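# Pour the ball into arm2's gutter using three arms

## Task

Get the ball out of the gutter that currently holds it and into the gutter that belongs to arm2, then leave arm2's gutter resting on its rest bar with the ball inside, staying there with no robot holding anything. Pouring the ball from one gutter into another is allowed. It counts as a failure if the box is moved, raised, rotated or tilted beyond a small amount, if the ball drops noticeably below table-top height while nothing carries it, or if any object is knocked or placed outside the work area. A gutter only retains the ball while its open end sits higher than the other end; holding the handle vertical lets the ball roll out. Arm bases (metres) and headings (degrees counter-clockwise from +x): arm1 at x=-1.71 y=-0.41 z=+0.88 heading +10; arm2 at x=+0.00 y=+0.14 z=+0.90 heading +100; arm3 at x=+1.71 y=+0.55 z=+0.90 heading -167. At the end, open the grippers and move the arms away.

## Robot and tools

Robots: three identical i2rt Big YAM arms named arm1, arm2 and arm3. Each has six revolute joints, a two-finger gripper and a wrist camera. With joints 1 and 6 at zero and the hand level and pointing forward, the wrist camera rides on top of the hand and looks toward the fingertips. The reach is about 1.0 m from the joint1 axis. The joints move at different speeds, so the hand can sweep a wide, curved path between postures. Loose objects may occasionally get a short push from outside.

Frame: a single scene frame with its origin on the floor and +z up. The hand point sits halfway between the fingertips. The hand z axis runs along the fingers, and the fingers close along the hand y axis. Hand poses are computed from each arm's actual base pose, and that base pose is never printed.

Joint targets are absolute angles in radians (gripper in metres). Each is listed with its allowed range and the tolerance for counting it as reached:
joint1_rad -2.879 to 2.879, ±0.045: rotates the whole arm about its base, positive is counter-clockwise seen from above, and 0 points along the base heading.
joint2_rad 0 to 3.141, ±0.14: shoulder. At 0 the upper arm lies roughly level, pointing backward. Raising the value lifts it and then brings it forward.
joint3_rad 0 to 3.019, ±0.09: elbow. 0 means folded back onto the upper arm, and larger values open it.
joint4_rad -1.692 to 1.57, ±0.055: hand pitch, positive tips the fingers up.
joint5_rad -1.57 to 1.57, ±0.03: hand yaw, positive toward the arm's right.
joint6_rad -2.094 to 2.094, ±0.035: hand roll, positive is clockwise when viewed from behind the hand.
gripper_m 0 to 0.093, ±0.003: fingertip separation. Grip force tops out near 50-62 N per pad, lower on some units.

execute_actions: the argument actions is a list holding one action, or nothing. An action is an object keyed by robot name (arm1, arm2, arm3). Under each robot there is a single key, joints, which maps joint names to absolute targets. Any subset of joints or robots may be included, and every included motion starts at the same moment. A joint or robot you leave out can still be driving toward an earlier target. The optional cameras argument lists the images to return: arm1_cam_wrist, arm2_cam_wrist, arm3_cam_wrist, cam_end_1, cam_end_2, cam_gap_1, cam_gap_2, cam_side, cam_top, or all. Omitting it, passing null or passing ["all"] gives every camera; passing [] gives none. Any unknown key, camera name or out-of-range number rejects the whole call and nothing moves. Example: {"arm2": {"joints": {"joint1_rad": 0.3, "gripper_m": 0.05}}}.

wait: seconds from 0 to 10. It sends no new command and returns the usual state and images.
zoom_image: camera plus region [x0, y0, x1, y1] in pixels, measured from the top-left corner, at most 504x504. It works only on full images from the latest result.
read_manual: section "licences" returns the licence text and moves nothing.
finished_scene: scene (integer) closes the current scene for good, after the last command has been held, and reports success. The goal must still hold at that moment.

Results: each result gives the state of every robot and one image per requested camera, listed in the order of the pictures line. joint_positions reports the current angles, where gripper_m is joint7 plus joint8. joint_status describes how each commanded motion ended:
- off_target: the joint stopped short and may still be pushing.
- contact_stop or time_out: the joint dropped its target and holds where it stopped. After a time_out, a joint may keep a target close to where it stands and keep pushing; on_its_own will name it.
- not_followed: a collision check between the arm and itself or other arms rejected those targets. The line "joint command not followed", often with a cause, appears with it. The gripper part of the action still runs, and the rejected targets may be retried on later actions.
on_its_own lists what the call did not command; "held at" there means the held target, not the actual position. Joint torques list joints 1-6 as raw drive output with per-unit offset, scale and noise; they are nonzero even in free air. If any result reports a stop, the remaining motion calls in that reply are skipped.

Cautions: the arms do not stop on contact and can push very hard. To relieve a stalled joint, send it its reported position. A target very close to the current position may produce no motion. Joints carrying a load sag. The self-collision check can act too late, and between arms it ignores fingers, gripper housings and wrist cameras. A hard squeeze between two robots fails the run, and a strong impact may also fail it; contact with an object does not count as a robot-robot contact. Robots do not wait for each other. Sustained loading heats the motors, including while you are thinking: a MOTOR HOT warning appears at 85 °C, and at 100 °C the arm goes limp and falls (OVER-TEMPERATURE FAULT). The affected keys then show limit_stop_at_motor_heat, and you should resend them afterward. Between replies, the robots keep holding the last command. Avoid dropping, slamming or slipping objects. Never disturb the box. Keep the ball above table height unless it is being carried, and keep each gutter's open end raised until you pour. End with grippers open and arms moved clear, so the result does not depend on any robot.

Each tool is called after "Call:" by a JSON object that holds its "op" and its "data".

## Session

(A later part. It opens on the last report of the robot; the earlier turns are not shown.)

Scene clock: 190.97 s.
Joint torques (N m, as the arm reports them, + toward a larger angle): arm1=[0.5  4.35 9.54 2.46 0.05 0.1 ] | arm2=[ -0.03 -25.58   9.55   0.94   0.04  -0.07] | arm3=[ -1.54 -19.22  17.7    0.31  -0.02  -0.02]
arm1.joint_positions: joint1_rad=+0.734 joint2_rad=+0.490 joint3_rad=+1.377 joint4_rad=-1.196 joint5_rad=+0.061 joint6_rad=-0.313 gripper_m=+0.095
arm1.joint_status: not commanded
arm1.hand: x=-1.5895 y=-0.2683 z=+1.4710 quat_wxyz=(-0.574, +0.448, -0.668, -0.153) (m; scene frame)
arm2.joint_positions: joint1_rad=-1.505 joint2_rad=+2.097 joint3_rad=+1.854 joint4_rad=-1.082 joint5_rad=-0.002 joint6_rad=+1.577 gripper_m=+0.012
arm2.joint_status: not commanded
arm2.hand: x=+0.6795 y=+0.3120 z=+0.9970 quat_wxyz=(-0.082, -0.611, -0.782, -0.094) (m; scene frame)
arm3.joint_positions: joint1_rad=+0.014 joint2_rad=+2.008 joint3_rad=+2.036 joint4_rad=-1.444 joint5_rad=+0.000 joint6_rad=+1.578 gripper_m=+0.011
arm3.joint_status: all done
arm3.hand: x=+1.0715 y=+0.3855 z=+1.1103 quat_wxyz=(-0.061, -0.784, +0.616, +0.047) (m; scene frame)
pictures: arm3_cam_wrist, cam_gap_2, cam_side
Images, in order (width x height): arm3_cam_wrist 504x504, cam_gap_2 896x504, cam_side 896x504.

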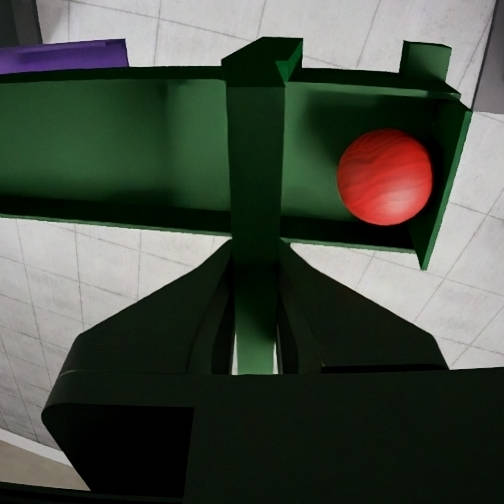

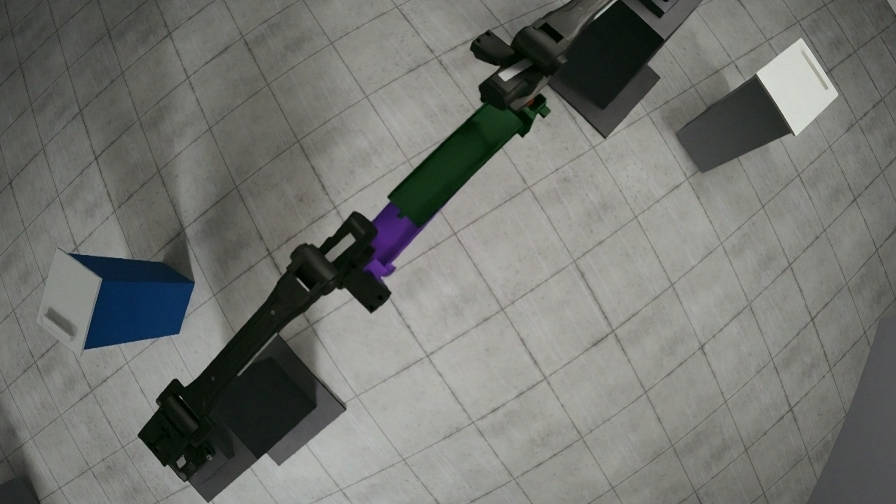

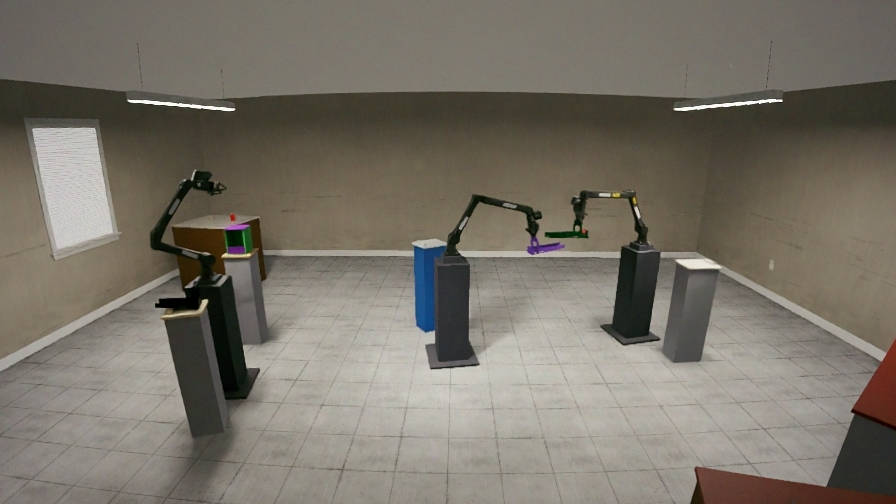

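Call:
{"op": "execute_actions", "data": {"actions": [{"arm3":{"joints":{"joint4_rad":-1.55}}}], "cameras": ["arm2_cam_wrist","arm3_cam_wrist","cam_side","cam_gap_2"]}}

Call:
{"op": "zoom_image", "data": {"camera": "cam_side", "region": [500, 180, 620, 270]}}

Scene clock: 195.83 s.
Joint torques (N m, as the arm reports them, + toward a larger angle): arm1=[0.46 4.33 9.54 2.48 0.05 0.1 ] | arm2=[ -0.5  -25.77   9.61   1.06   0.04  -0.07] | arm3=[ -1.42 -19.06  17.5    0.1   -0.02  -0.02]
arm1.joint_positions: joint1_rad=+0.734 joint2_rad=+0.490 joint3_rad=+1.377 joint4_rad=-1.196 joint5_rad=+0.061 joint6_rad=-0.313 gripper_m=+0.095
arm1.joint_status: not commanded
arm1.hand: x=-1.5895 y=-0.2683 z=+1.4710 quat_wxyz=(-0.574, +0.448, -0.668, -0.153) (m; scene frame)
arm2.joint_positions: joint1_rad=-1.505 joint2_rad=+2.097 joint3_rad=+1.854 joint4_rad=-1.082 joint5_rad=-0.002 joint6_rad=+1.577 gripper_m=+0.012
arm2.joint_status: not commanded
arm2.hand: x=+0.6795 y=+0.3120 z=+0.9970 quat_wxyz=(-0.082, -0.611, -0.782, -0.094) (m; scene frame)
arm3.joint_positions: joint1_rad=+0.014 joint2_rad=+2.008 joint3_rad=+2.036 joint4_rad=-1.543 joint5_rad=+0.000 joint6_rad=+1.578 gripper_m=+0.011
arm3.joint_status: all done
arm3.hand: x=+1.0950 y=+0.3914 z=+1.1077 quat_wxyz=(-0.022, -0.786, +0.618, +0.017) (m; scene frame)
pictures: arm2_cam_wrist, arm3_cam_wrist, cam_gap_2, cam_side
Images, in order (width x height): arm2_cam_wrist 504x504, arm3_cam_wrist 504x504, cam_gap_2 896x504, cam_side 896x504.

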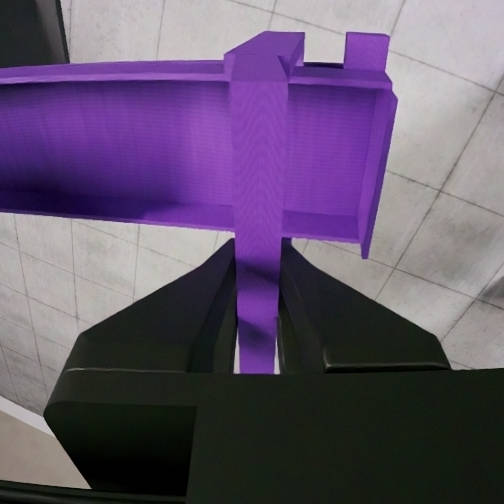

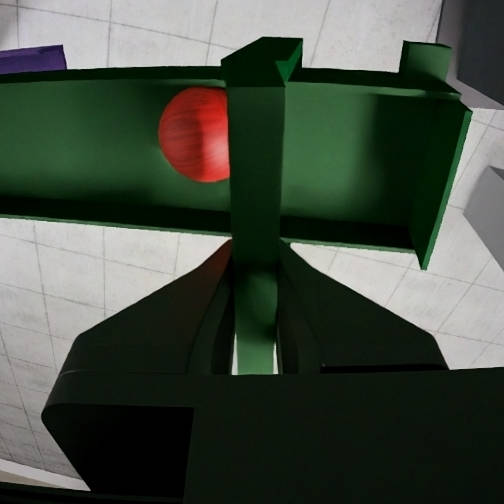

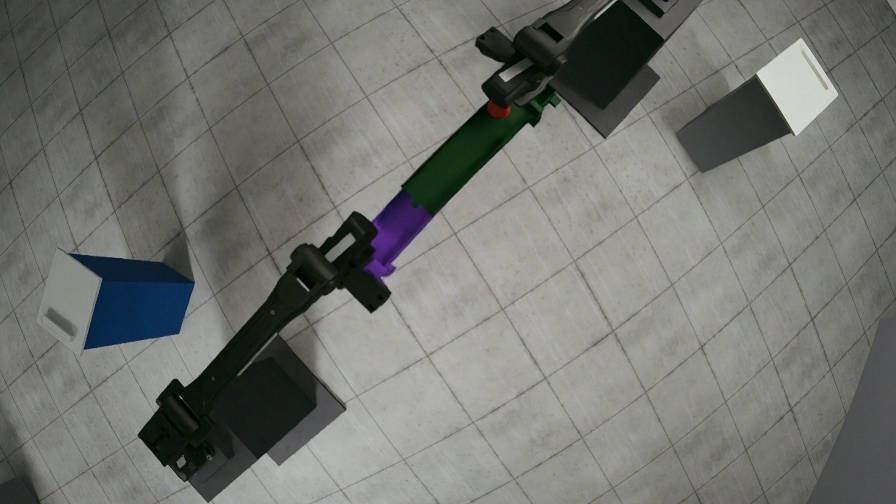

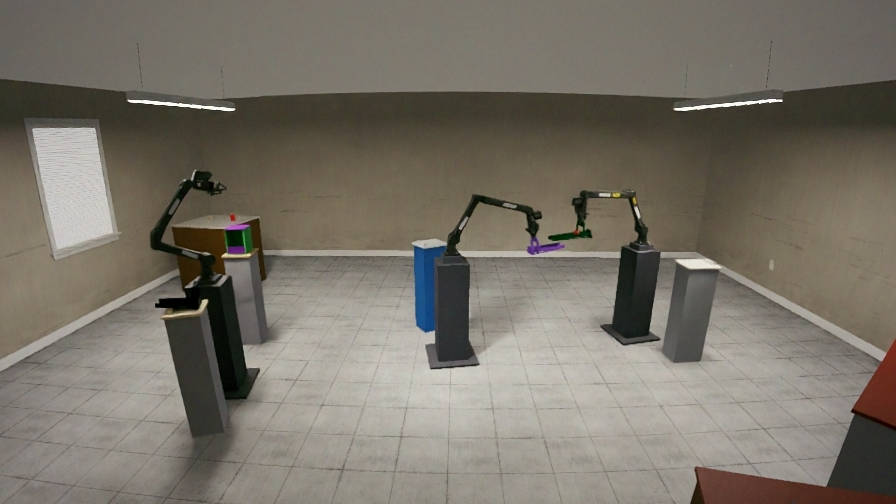

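Region (500, 180, 620, 270) of cam_side's 896x504 image, scaled by 4.200, with more detail than that image has; it fills the top 378 rows of this view, and the rest is white.

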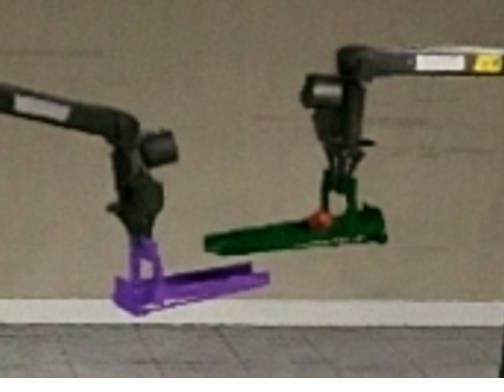

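Call:
{"op": "execute_actions", "data": {"actions": [], "cameras": ["arm2_cam_wrist","arm3_cam_wrist","cam_side"]}}

Scene clock: 197.57 s.
Joint torques (N m, as the arm reports them, + toward a larger angle): arm1=[0.47 4.36 9.54 2.47 0.05 0.1 ] | arm2=[ -0.14 -25.23   9.51   0.99   0.01  -0.09] | arm3=[ -1.4  -18.97  17.47   0.16  -0.02  -0.02]
arm1.joint_positions: joint1_rad=+0.734 joint2_rad=+0.490 joint3_rad=+1.377 joint4_rad=-1.196 joint5_rad=+0.061 joint6_rad=-0.313 gripper_m=+0.095
arm1.joint_status: not commanded
arm1.hand: x=-1.5895 y=-0.2683 z=+1.4710 quat_wxyz=(-0.574, +0.448, -0.668, -0.153) (m; scene frame)
arm2.joint_positions: joint1_rad=-1.505 joint2_rad=+2.097 joint3_rad=+1.854 joint4_rad=-1.082 joint5_rad=-0.001 joint6_rad=+1.577 gripper_m=+0.012
arm2.joint_status: not commanded
arm2.hand: x=+0.6795 y=+0.3119 z=+0.9967 quat_wxyz=(-0.082, -0.611, -0.781, -0.094) (m; scene frame)
arm3.joint_positions: joint1_rad=+0.014 joint2_rad=+2.008 joint3_rad=+2.036 joint4_rad=-1.545 joint5_rad=+0.000 joint6_rad=+1.578 gripper_m=+0.011
arm3.joint_status: all done
arm3.hand: x=+1.0953 y=+0.3915 z=+1.1079 quat_wxyz=(-0.021, -0.786, +0.618, +0.017) (m; scene frame)
pictures: arm2_cam_wrist, arm3_cam_wrist, cam_side
Images, in order (width x height): arm2_cam_wrist 504x504, arm3_cam_wrist 504x504, cam_side 896x504.

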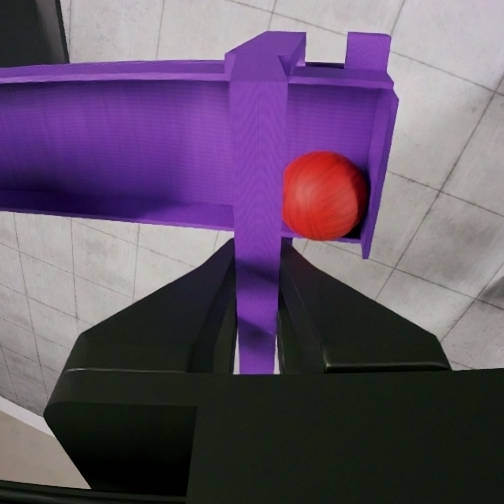

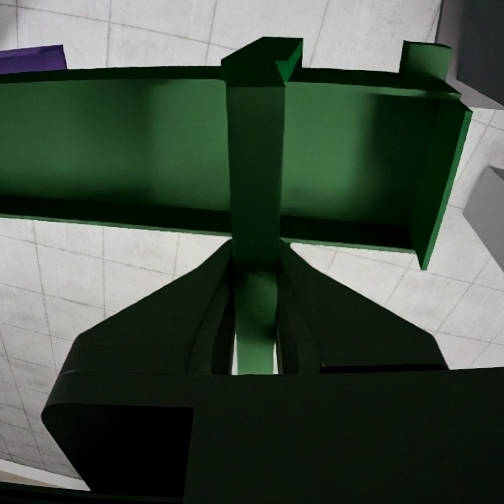

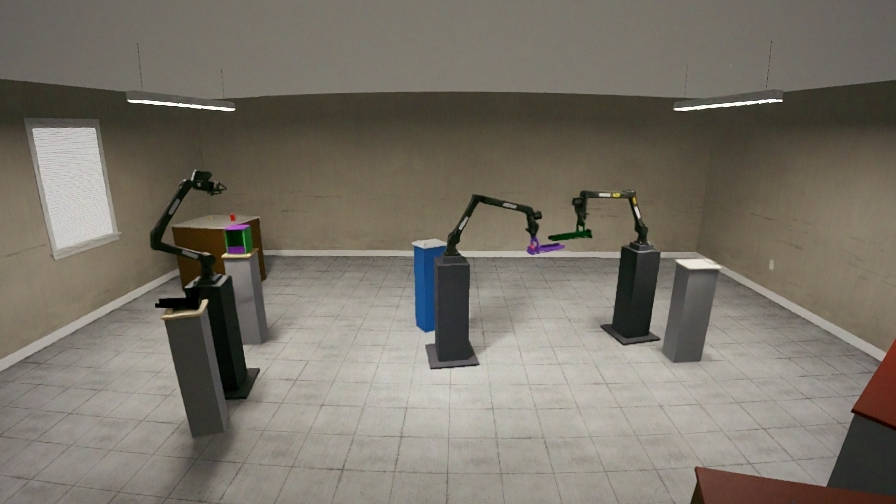

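Call:
{"op": "execute_actions", "data": {"actions": [{"arm3":{"joints":{"joint1_rad":0.6,"joint4_rad":-1.42}},"arm2":{"joints":{"joint4_rad":-1.03}}}], "cameras": []}}

Call:
{"op": "execute_actions", "data": {"actions": [{"arm3":{"joints":{"joint1_rad":1.765,"joint2_rad":1.69,"joint3_rad":1.55,"joint4_rad":-1.30,"joint5_rad":-0.25,"joint6_rad":0.372}},"arm2":{"joints":{"joint1_rad":-0.6,"joint2_rad":2.0,"joint3_rad":2.1,"joint4_rad":-1.24}}}], "cameras": ["arm2_cam_wrist","arm3_cam_wrist","cam_side","cam_top"]}}

Scene clock: 205.47 s.
Joint torques (N m, as the arm reports them, + toward a larger angle): arm1=[0.48 4.35 9.53 2.48 0.05 0.1 ] | arm2=[ -0.18 -25.58   9.6    1.53   0.02  -0.08] | arm3=[  0.14 -19.08  17.68   0.82   0.02  -0.03]
arm1.joint_positions: joint1_rad=+0.734 joint2_rad=+0.490 joint3_rad=+1.377 joint4_rad=-1.196 joint5_rad=+0.061 joint6_rad=-0.313 gripper_m=+0.095
arm1.joint_status: not commanded
arm1.hand: x=-1.5895 y=-0.2683 z=+1.4710 quat_wxyz=(-0.574, +0.448, -0.668, -0.153) (m; scene frame)
arm2.joint_positions: joint1_rad=-1.505 joint2_rad=+2.097 joint3_rad=+1.854 joint4_rad=-1.051 joint5_rad=-0.001 joint6_rad=+1.577 gripper_m=+0.012
arm2.joint_status: all done
arm2.hand: x=+0.6864 y=+0.3136 z=+0.9986 quat_wxyz=(-0.091, -0.610, -0.780, -0.105) (m; scene frame)
arm3.joint_positions: joint1_rad=+0.592 joint2_rad=+2.008 joint3_rad=+2.036 joint4_rad=-1.428 joint5_rad=-0.001 joint6_rad=+1.578 gripper_m=+0.011
arm3.joint_status: all done
arm3.hand: x=+1.2615 y=+0.0570 z=+1.1111 quat_wxyz=(-0.080, -0.926, +0.367, +0.031) (m; scene frame)
pictures: none
No camera images: the call's "cameras" was empty. Leave "cameras" out to get every camera's image.

Scene clock: 207.63 s.
Joint torques (N m, as the arm reports them, + toward a larger angle): arm1=[0.47 4.33 9.54 2.48 0.04 0.1 ] | arm2=[  0.39 -26.38  13.86   0.68  -0.08  -0.07] | arm3=[ -1.27 -14.64  12.8    0.59  -0.24  -0.15]
arm1.joint_positions: joint1_rad=+0.734 joint2_rad=+0.490 joint3_rad=+1.377 joint4_rad=-1.196 joint5_rad=+0.061 joint6_rad=-0.313 gripper_m=+0.095
arm1.joint_status: not commanded
arm1.hand: x=-1.5895 y=-0.2683 z=+1.4710 quat_wxyz=(-0.574, +0.448, -0.668, -0.153) (m; scene frame)
arm2.joint_positions: joint1_rad=-0.606 joint2_rad=+2.042 joint3_rad=+2.047 joint4_rad=-1.241 joint5_rad=+0.000 joint6_rad=+1.577 gripper_m=+0.012
arm2.joint_status: all done
arm2.hand: x=+0.2947 y=+0.7956 z=+1.1004 quat_wxyz=(-0.039, -0.210, -0.964, -0.157) (m; scene frame)
arm3.joint_positions: joint1_rad=+1.772 joint2_rad=+1.715 joint3_rad=+1.531 joint4_rad=-1.304 joint5_rad=-0.249 joint6_rad=+0.380 gripper_m=+0.011
arm3.joint_status: all done
arm3.hand: x=+1.9791 y=+0.0747 z=+1.0834 quat_wxyz=(-0.084, -0.679, -0.723, -0.100) (m; scene frame)
pictures: arm2_cam_wrist, arm3_cam_wrist, cam_side, cam_top
Images, in order (width x height): arm2_cam_wrist 504x504, arm3_cam_wrist 504x504, cam_side 896x504, cam_top 896x504.

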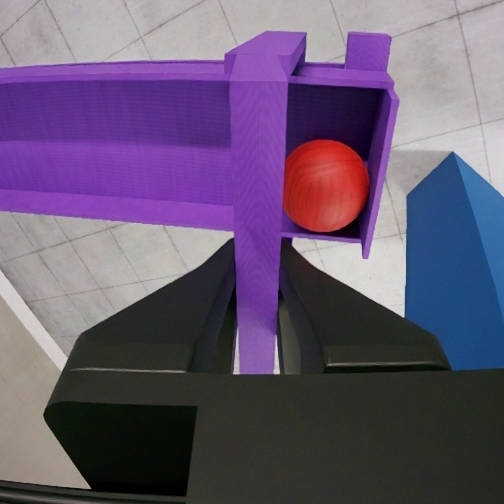

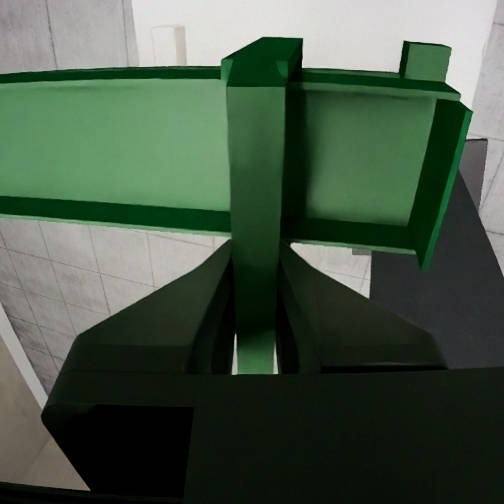

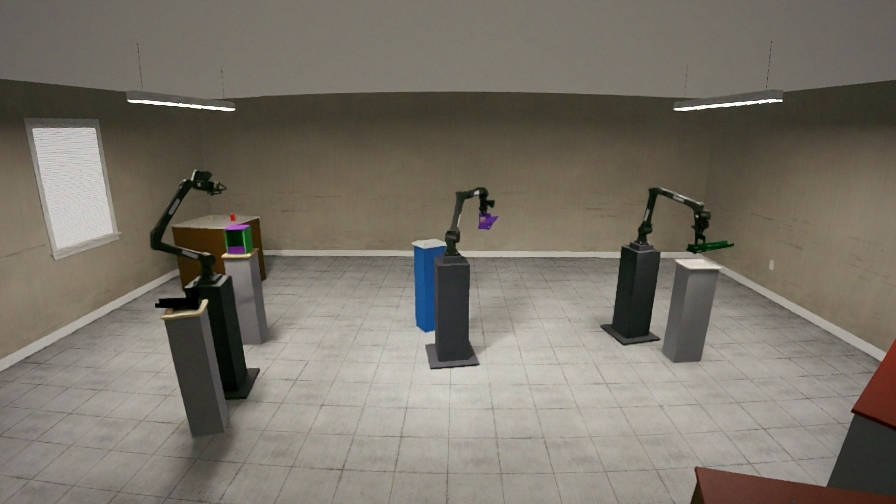

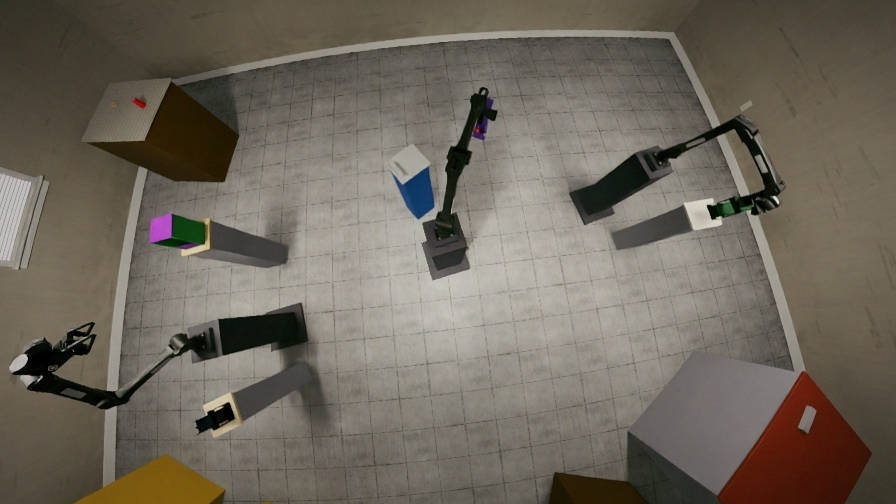

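Call:
{"op": "execute_actions", "data": {"actions": [{"arm3":{"joints":{"joint2_rad":1.75,"joint3_rad":1.37,"joint4_rad":-1.16,"joint5_rad":-0.19}},"arm2":{"joints":{"joint1_rad":0.013,"joint4_rad":-1.38,"joint5_rad":-0.3,"joint6_rad":0.6}}}], "cameras": ["arm2_cam_wrist"]}}

Call:
{"op": "execute_actions", "data": {"actions": [{"arm3":{"joints":{"joint2_rad":1.755,"joint3_rad":1.31,"joint4_rad":-1.06,"joint5_rad":-0.169}},"arm2":{"joints":{"joint4_rad":-1.63,"joint5_rad":-0.343,"joint6_rad":-0.371}}}], "cameras": ["arm2_cam_wrist","arm3_cam_wrist","cam_side","cam_end_2"]}}

Scene clock: 215.23 s.
Joint torques (N m, as the arm reports them, + toward a larger angle): arm1=[0.45 4.32 9.52 2.48 0.05 0.1 ] | arm2=[  1.48 -26.36  13.65   0.4   -0.61  -0.15] | arm3=[ -1.25 -14.41  12.02   0.69  -0.19  -0.13]
arm1.joint_positions: joint1_rad=+0.734 joint2_rad=+0.490 joint3_rad=+1.377 joint4_rad=-1.196 joint5_rad=+0.061 joint6_rad=-0.313 gripper_m=+0.095
arm1.joint_status: not commanded
arm1.hand: x=-1.5895 y=-0.2683 z=+1.4710 quat_wxyz=(-0.574, +0.448, -0.668, -0.153) (m; scene frame)
arm2.joint_positions: joint1_rad=+0.008 joint2_rad=+2.042 joint3_rad=+2.047 joint4_rad=-1.378 joint5_rad=-0.294 joint6_rad=+0.607 gripper_m=+0.012
arm2.joint_status: all done
arm2.hand: x=-0.1778 y=+0.8042 z=+1.0955 quat_wxyz=(+0.099, +0.548, -0.819, -0.138) (m; scene frame)
arm3.joint_positions: joint1_rad=+1.772 joint2_rad=+1.768 joint3_rad=+1.350 joint4_rad=-1.171 joint5_rad=-0.190 joint6_rad=+0.379 gripper_m=+0.011
arm3.joint_status: all done
arm3.hand: x=+1.9568 y=+0.0994 z=+0.9882 quat_wxyz=(-0.027, -0.685, -0.722, -0.091) (m; scene frame)
pictures: arm2_cam_wrist
Images, in order (width x height): arm2_cam_wrist 504x504.

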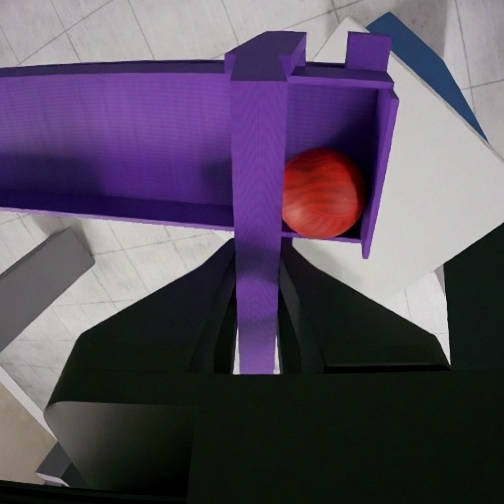

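Scene clock: 217.23 s.
Joint torques (N m, as the arm reports them, + toward a larger angle): arm1=[0.46 4.35 9.53 2.48 0.05 0.1 ] | arm2=[  1.14 -25.93  13.43  -0.35  -0.83  -0.16] | arm3=[ -1.17 -13.45   9.69   0.98   0.08   0.  ]
arm1.joint_positions: joint1_rad=+0.734 joint2_rad=+0.490 joint3_rad=+1.377 joint4_rad=-1.196 joint5_rad=+0.061 joint6_rad=-0.313 gripper_m=+0.095
arm1.joint_status: not commanded
arm1.hand: x=-1.5895 y=-0.2683 z=+1.4710 quat_wxyz=(-0.574, +0.448, -0.668, -0.153) (m; scene frame)
arm2.joint_positions: joint1_rad=+0.008 joint2_rad=+2.042 joint3_rad=+2.047 joint4_rad=-1.620 joint5_rad=-0.336 joint6_rad=-0.364 gripper_m=+0.012
arm2.joint_status: all done
arm2.hand: x=-0.1738 y=+0.7466 z=+1.0943 quat_wxyz=(+0.129, +0.858, -0.485, -0.108) (m; scene frame)
arm3.joint_positions: joint1_rad=+1.771 joint2_rad=+1.762 joint3_rad=+1.314 joint4_rad=-1.076 joint5_rad=-0.176 joint6_rad=+0.367 gripper_m=+0.011
arm3.joint_status: all done
arm3.hand: x=+1.9582 y=+0.0902 z=+0.9789 quat_wxyz=(-0.055, -0.679, -0.728, -0.073) (m; scene frame)
pictures: arm2_cam_wrist, arm3_cam_wrist, cam_end_2, cam_side
Images, in order (width x height): arm2_cam_wrist 504x504, arm3_cam_wrist 504x504, cam_end_2 896x504, cam_side 896x504.

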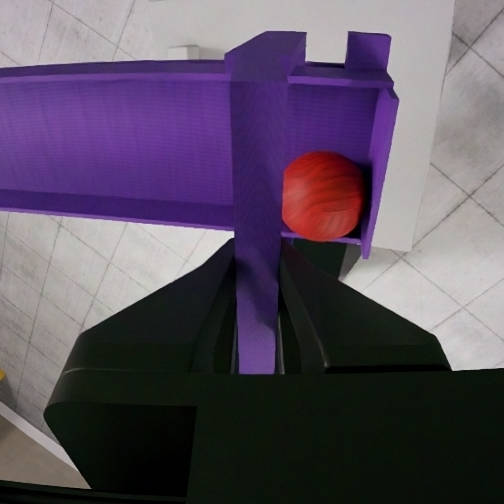

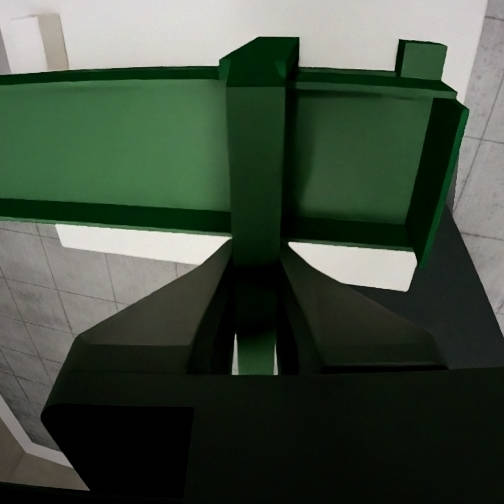

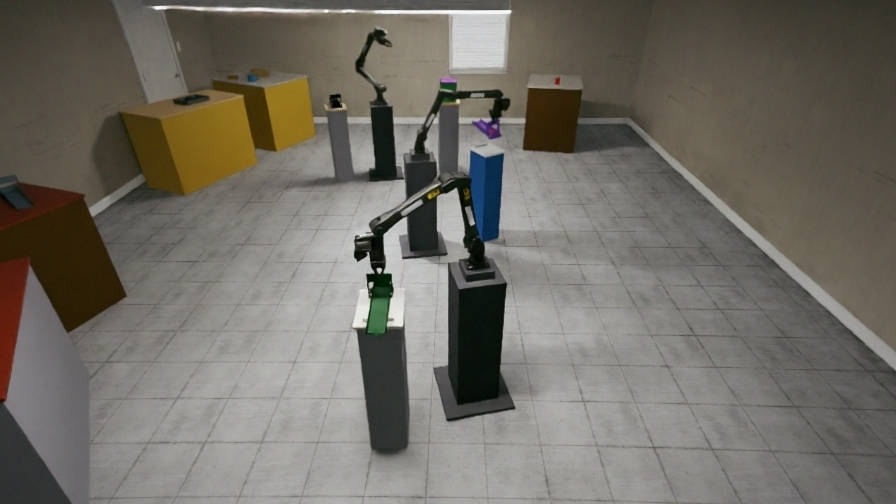

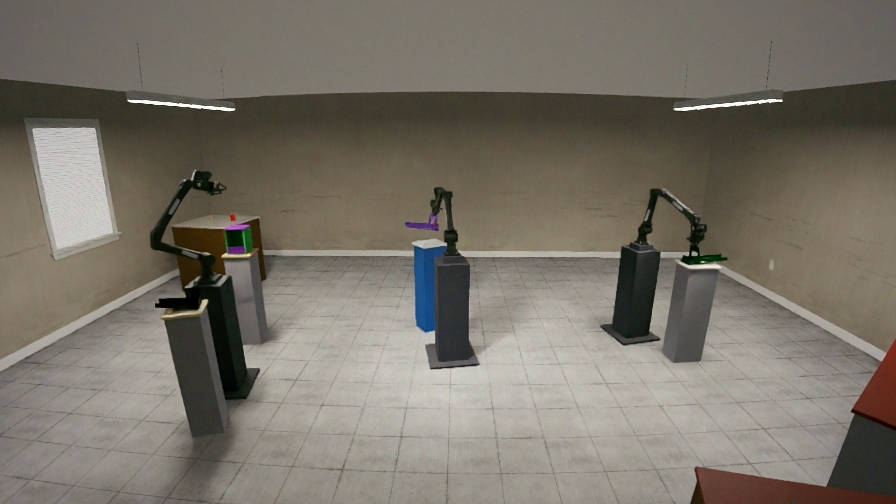

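Call:
{"op": "execute_actions", "data": {"actions": [{"arm3":{"joints":{"gripper_m":0.093}},"arm2":{"joints":{"joint2_rad":2.071,"joint3_rad":1.89,"joint4_rad":-1.47,"joint5_rad":-0.22}}}], "cameras": []}}

Call:
{"op": "execute_actions", "data": {"actions": [{"arm3":{"joints":{"joint2_rad":1.69,"joint3_rad":1.55,"joint4_rad":-1.30}},"arm2":{"joints":{"joint2_rad":2.075,"joint3_rad":1.812,"joint4_rad":-1.352,"joint5_rad":-0.18}}}], "cameras": ["arm2_cam_wrist","arm3_cam_wrist","cam_side","cam_end_1"]}}

Scene clock: 223.13 s.
Joint torques (N m, as the arm reports them, + toward a larger angle): arm1=[0.47 4.33 9.53 2.47 0.05 0.1 ] | arm2=[  1.24 -23.87   9.36   0.06  -0.47  -0.18] | arm3=[ -1.17 -13.39  10.1    0.9    0.     0.  ]
arm1.joint_positions: joint1_rad=+0.734 joint2_rad=+0.490 joint3_rad=+1.377 joint4_rad=-1.196 joint5_rad=+0.061 joint6_rad=-0.313 gripper_m=+0.095
arm1.joint_status: not commanded
arm1.hand: x=-1.5895 y=-0.2683 z=+1.4710 quat_wxyz=(-0.574, +0.448, -0.668, -0.153) (m; scene frame)
arm2.joint_positions: joint1_rad=+0.008 joint2_rad=+2.090 joint3_rad=+1.880 joint4_rad=-1.477 joint5_rad=-0.218 joint6_rad=-0.364 gripper_m=+0.012
arm2.joint_status: all done
arm2.hand: x=-0.1518 y=+0.7375 z=+0.9974 quat_wxyz=(+0.119, +0.863, -0.490, -0.040) (m; scene frame)
arm3.joint_positions: joint1_rad=+1.771 joint2_rad=+1.762 joint3_rad=+1.310 joint4_rad=-1.073 joint5_rad=-0.174 joint6_rad=+0.367 gripper_m=+0.093
arm3.joint_status: all done
arm3.hand: x=+1.9572 y=+0.0911 z=+0.9773 quat_wxyz=(-0.054, -0.680, -0.728, -0.072) (m; scene frame)
pictures: none
No camera images: the call's "cameras" was empty. Leave "cameras" out to get every camera's image.

Scene clock: 224.40 s.
Joint torques (N m, as the arm reports them, + toward a larger angle): arm1=[0.45 4.33 9.55 2.48 0.04 0.1 ] | arm2=[  1.22 -22.5    7.26   1.03   0.08  -0.01] | arm3=[ -1.19 -13.12  14.51   0.16  -0.02   0.  ]
arm1.joint_positions: joint1_rad=+0.734 joint2_rad=+0.490 joint3_rad=+1.377 joint4_rad=-1.196 joint5_rad=+0.061 joint6_rad=-0.313 gripper_m=+0.095
arm1.joint_status: not commanded
arm1.hand: x=-1.5895 y=-0.2683 z=+1.4710 quat_wxyz=(-0.574, +0.448, -0.668, -0.153) (m; scene frame)
arm2.joint_positions: joint1_rad=+0.006 joint2_rad=+2.083 joint3_rad=+1.828 joint4_rad=-1.380 joint5_rad=-0.189 joint6_rad=-0.381 gripper_m=+0.012
arm2.joint_status: all done
arm2.hand: x=-0.1470 y=+0.7447 z=+0.9803 quat_wxyz=(+0.089, +0.871, -0.482, -0.046) (m; scene frame)
arm3.joint_positions: joint1_rad=+1.771 joint2_rad=+1.687 joint3_rad=+1.517 joint4_rad=-1.291 joint5_rad=-0.173 joint6_rad=+0.367 gripper_m=+0.093
arm3.joint_status: all done
arm3.hand: x=+1.9660 y=+0.0718 z=+1.0897 quat_wxyz=(-0.083, -0.677, -0.729, -0.060) (m; scene frame)
pictures: arm2_cam_wrist, arm3_cam_wrist, cam_end_1, cam_side
Images, in order (width x height): arm2_cam_wrist 504x504, arm3_cam_wrist 504x504, cam_end_1 896x504, cam_side 896x504.

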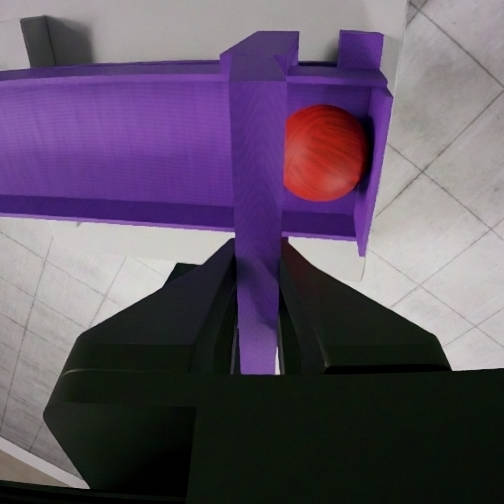

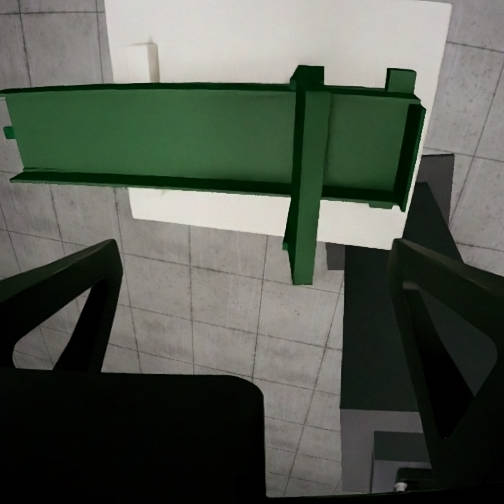

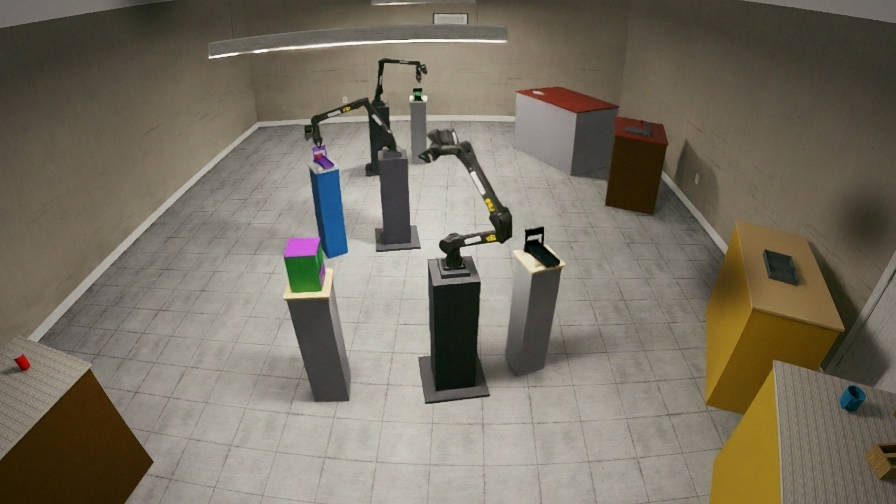

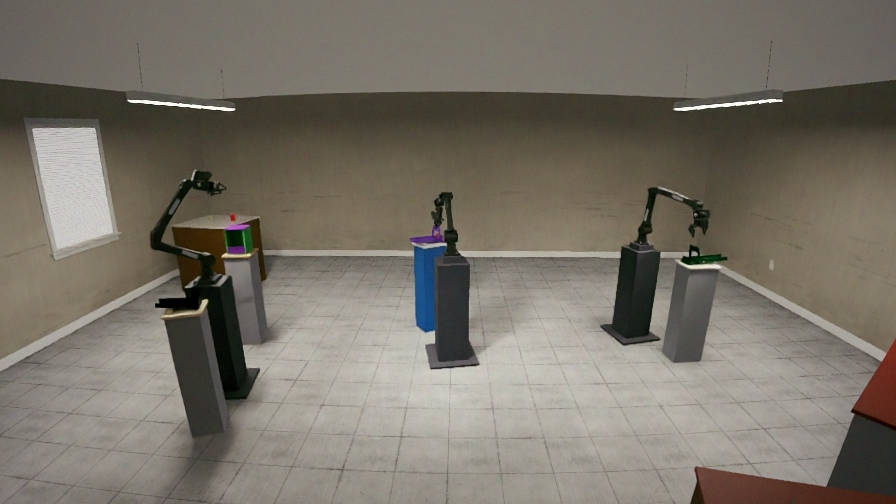

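Seated. Release.

Call:
{"op": "execute_actions", "data": {"actions": [{"arm2":{"joints":{"gripper_m":0.093}},"arm3":{"joints":{"joint2_rad":1.2,"joint3_rad":1.5}}}], "cameras": []}}

Call:
{"op": "execute_actions", "data": {"actions": [{"arm2":{"joints":{"joint2_rad":2.0,"joint3_rad":2.1,"joint4_rad":-1.62}}}], "cameras": []}}

Call:
{"op": "execute_actions", "data": {"actions": [{"arm2":{"joints":{"joint2_rad":1.2,"joint3_rad":1.6}}}], "cameras": ["cam_side","cam_end_1","cam_gap_1","cam_gap_2"]}}

Scene clock: 229.77 s.
Joint torques (N m, as the arm reports them, + toward a larger angle): arm1=[0.45 4.32 9.53 2.47 0.04 0.1 ] | arm2=[  0.77 -22.54   7.87   0.53  -0.21   0.  ] | arm3=[-1.23 -6.98 13.48  0.81 -0.01 -0.01]
arm1.joint_positions: joint1_rad=+0.734 joint2_rad=+0.490 joint3_rad=+1.377 joint4_rad=-1.196 joint5_rad=+0.061 joint6_rad=-0.313 gripper_m=+0.095
arm1.joint_status: not commanded
arm1.hand: x=-1.5895 y=-0.2683 z=+1.4710 quat_wxyz=(-0.574, +0.448, -0.668, -0.153) (m; scene frame)
arm2.joint_positions: joint1_rad=+0.006 joint2_rad=+2.083 joint3_rad=+1.821 joint4_rad=-1.364 joint5_rad=-0.183 joint6_rad=-0.378 gripper_m=+0.093
arm2.joint_status: all done
arm2.hand: x=-0.1462 y=+0.7462 z=+0.9773 quat_wxyz=(+0.084, +0.870, -0.483, -0.047) (m; scene frame)
arm3.joint_positions: joint1_rad=+1.771 joint2_rad=+1.205 joint3_rad=+1.481 joint4_rad=-1.292 joint5_rad=-0.173 joint6_rad=+0.367 gripper_m=+0.093
arm3.joint_status: all done
arm3.hand: x=+1.9280 y=+0.1543 z=+1.3037 quat_wxyz=(-0.285, -0.638, -0.715, +0.026) (m; scene frame)
pictures: none
No camera images: the call's "cameras" was empty. Leave "cameras" out to get every camera's image.

Scene clock: 231.13 s.
Joint torques (N m, as the arm reports them, + toward a larger angle): arm1=[0.47 4.33 9.54 2.48 0.05 0.1 ] | arm2=[  1.05 -20.99  12.65  -0.25  -0.23  -0.01] | arm3=[-1.11 -7.02 13.49  0.81 -0.01 -0.01]
arm1.joint_positions: joint1_rad=+0.734 joint2_rad=+0.490 joint3_rad=+1.377 joint4_rad=-1.196 joint5_rad=+0.061 joint6_rad=-0.313 gripper_m=+0.095
arm1.joint_status: not commanded
arm1.hand: x=-1.5895 y=-0.2683 z=+1.4710 quat_wxyz=(-0.574, +0.448, -0.668, -0.153) (m; scene frame)
arm2.joint_positions: joint1_rad=+0.006 joint2_rad=+1.998 joint3_rad=+2.056 joint4_rad=-1.610 joint5_rad=-0.182 joint6_rad=-0.378 gripper_m=+0.093
arm2.joint_status: all done
arm2.hand: x=-0.1478 y=+0.7525 z=+1.1178 quat_wxyz=(+0.055, +0.873, -0.480, -0.070) (m; scene frame)
arm3.joint_positions: joint1_rad=+1.771 joint2_rad=+1.205 joint3_rad=+1.481 joint4_rad=-1.292 joint5_rad=-0.173 joint6_rad=+0.367 gripper_m=+0.093
arm3.joint_status: not commanded
arm3.hand: x=+1.9280 y=+0.1543 z=+1.3037 quat_wxyz=(-0.285, -0.638, -0.715, +0.026) (m; scene frame)
pictures: none
No camera images: the call's "cameras" was empty. Leave "cameras" out to get every camera's image.

Scene clock: 232.80 s.
Joint torques (N m, as the arm reports them, + toward a larger angle): arm1=[0.49 4.33 9.54 2.48 0.05 0.1 ] | arm2=[ 1.19 -7.38  8.32  0.55 -0.19 -0.01] | arm3=[-1.19 -6.97 13.47  0.84  0.   -0.01]
arm1.joint_positions: joint1_rad=+0.734 joint2_rad=+0.490 joint3_rad=+1.377 joint4_rad=-1.196 joint5_rad=+0.061 joint6_rad=-0.313 gripper_m=+0.095
arm1.joint_status: not commanded
arm1.hand: x=-1.5895 y=-0.2683 z=+1.4710 quat_wxyz=(-0.574, +0.448, -0.668, -0.153) (m; scene frame)
arm2.joint_positions: joint1_rad=+0.006 joint2_rad=+1.194 joint3_rad=+1.606 joint4_rad=-1.614 joint5_rad=-0.182 joint6_rad=-0.378 gripper_m=+0.093
arm2.joint_status: all done
arm2.hand: x=-0.1041 y=+0.5166 z=+1.3293 quat_wxyz=(-0.079, +0.867, -0.459, -0.179) (m; scene frame)
arm3.joint_positions: joint1_rad=+1.771 joint2_rad=+1.205 joint3_rad=+1.481 joint4_rad=-1.292 joint5_rad=-0.173 joint6_rad=+0.367 gripper_m=+0.093
arm3.joint_status: not commanded
arm3.hand: x=+1.9280 y=+0.1543 z=+1.3037 quat_wxyz=(-0.285, -0.638, -0.715, +0.026) (m; scene frame)
pictures: cam_end_1, cam_gap_1, cam_gap_2, cam_side
Images, in order (width x height): cam_end_1 896x504, cam_gap_1 896x504, cam_gap_2 896x504, cam_side 896x504.

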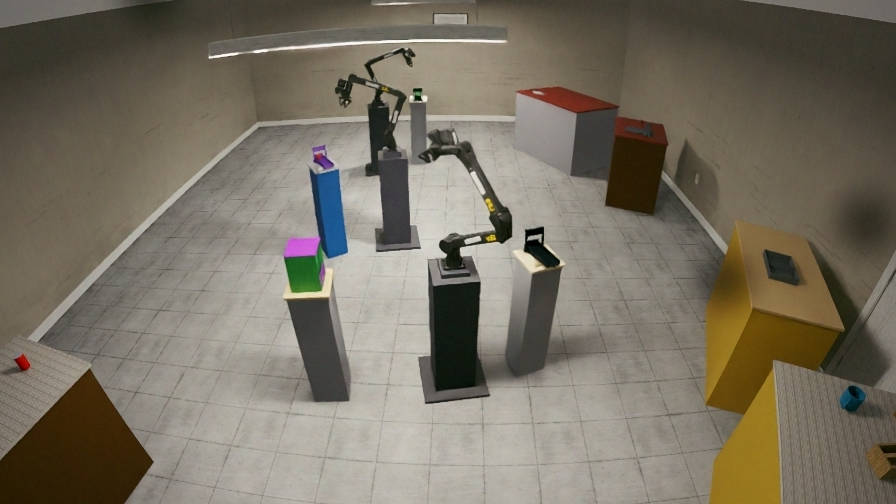

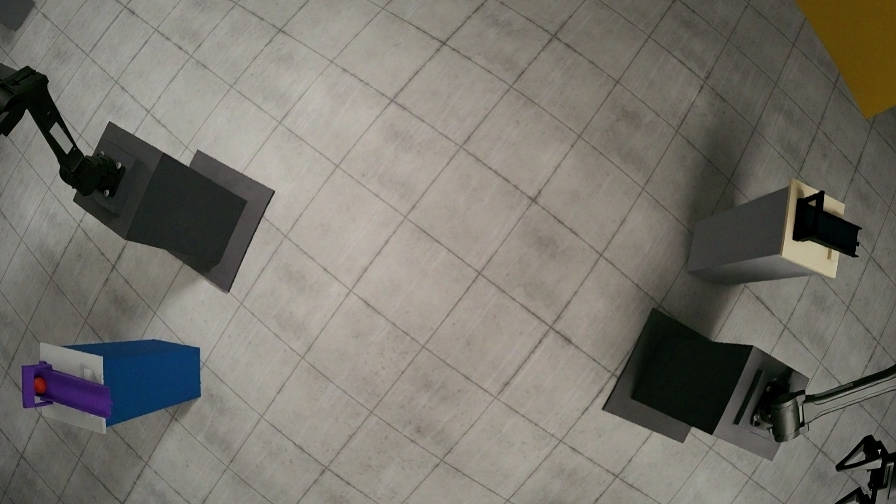

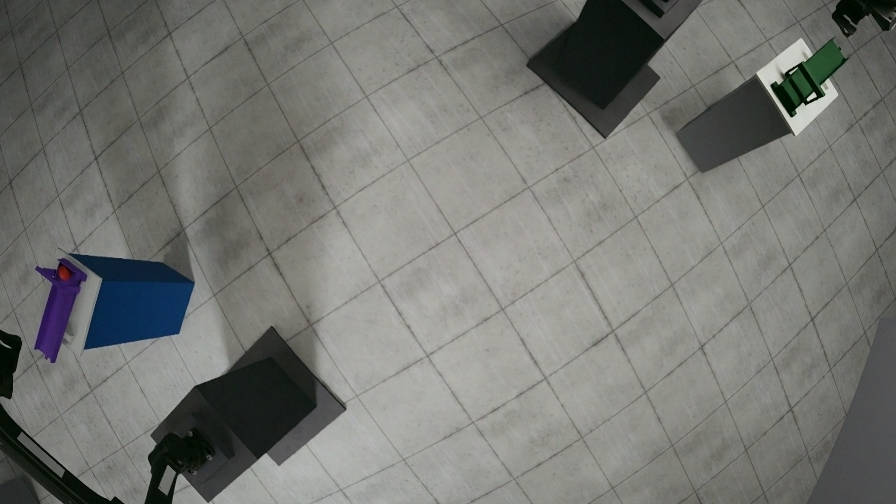

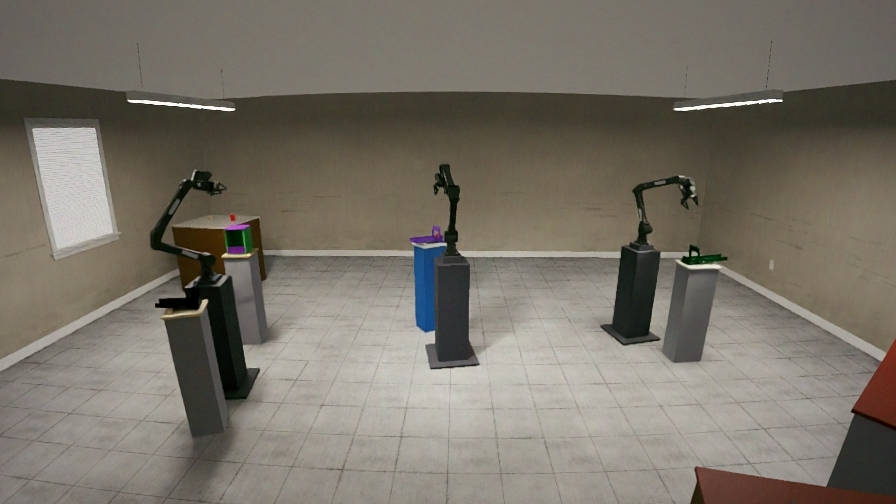

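Call:
{"op": "finished_scene", "data": {"scene": 1}}

The scene is finished: the task was done.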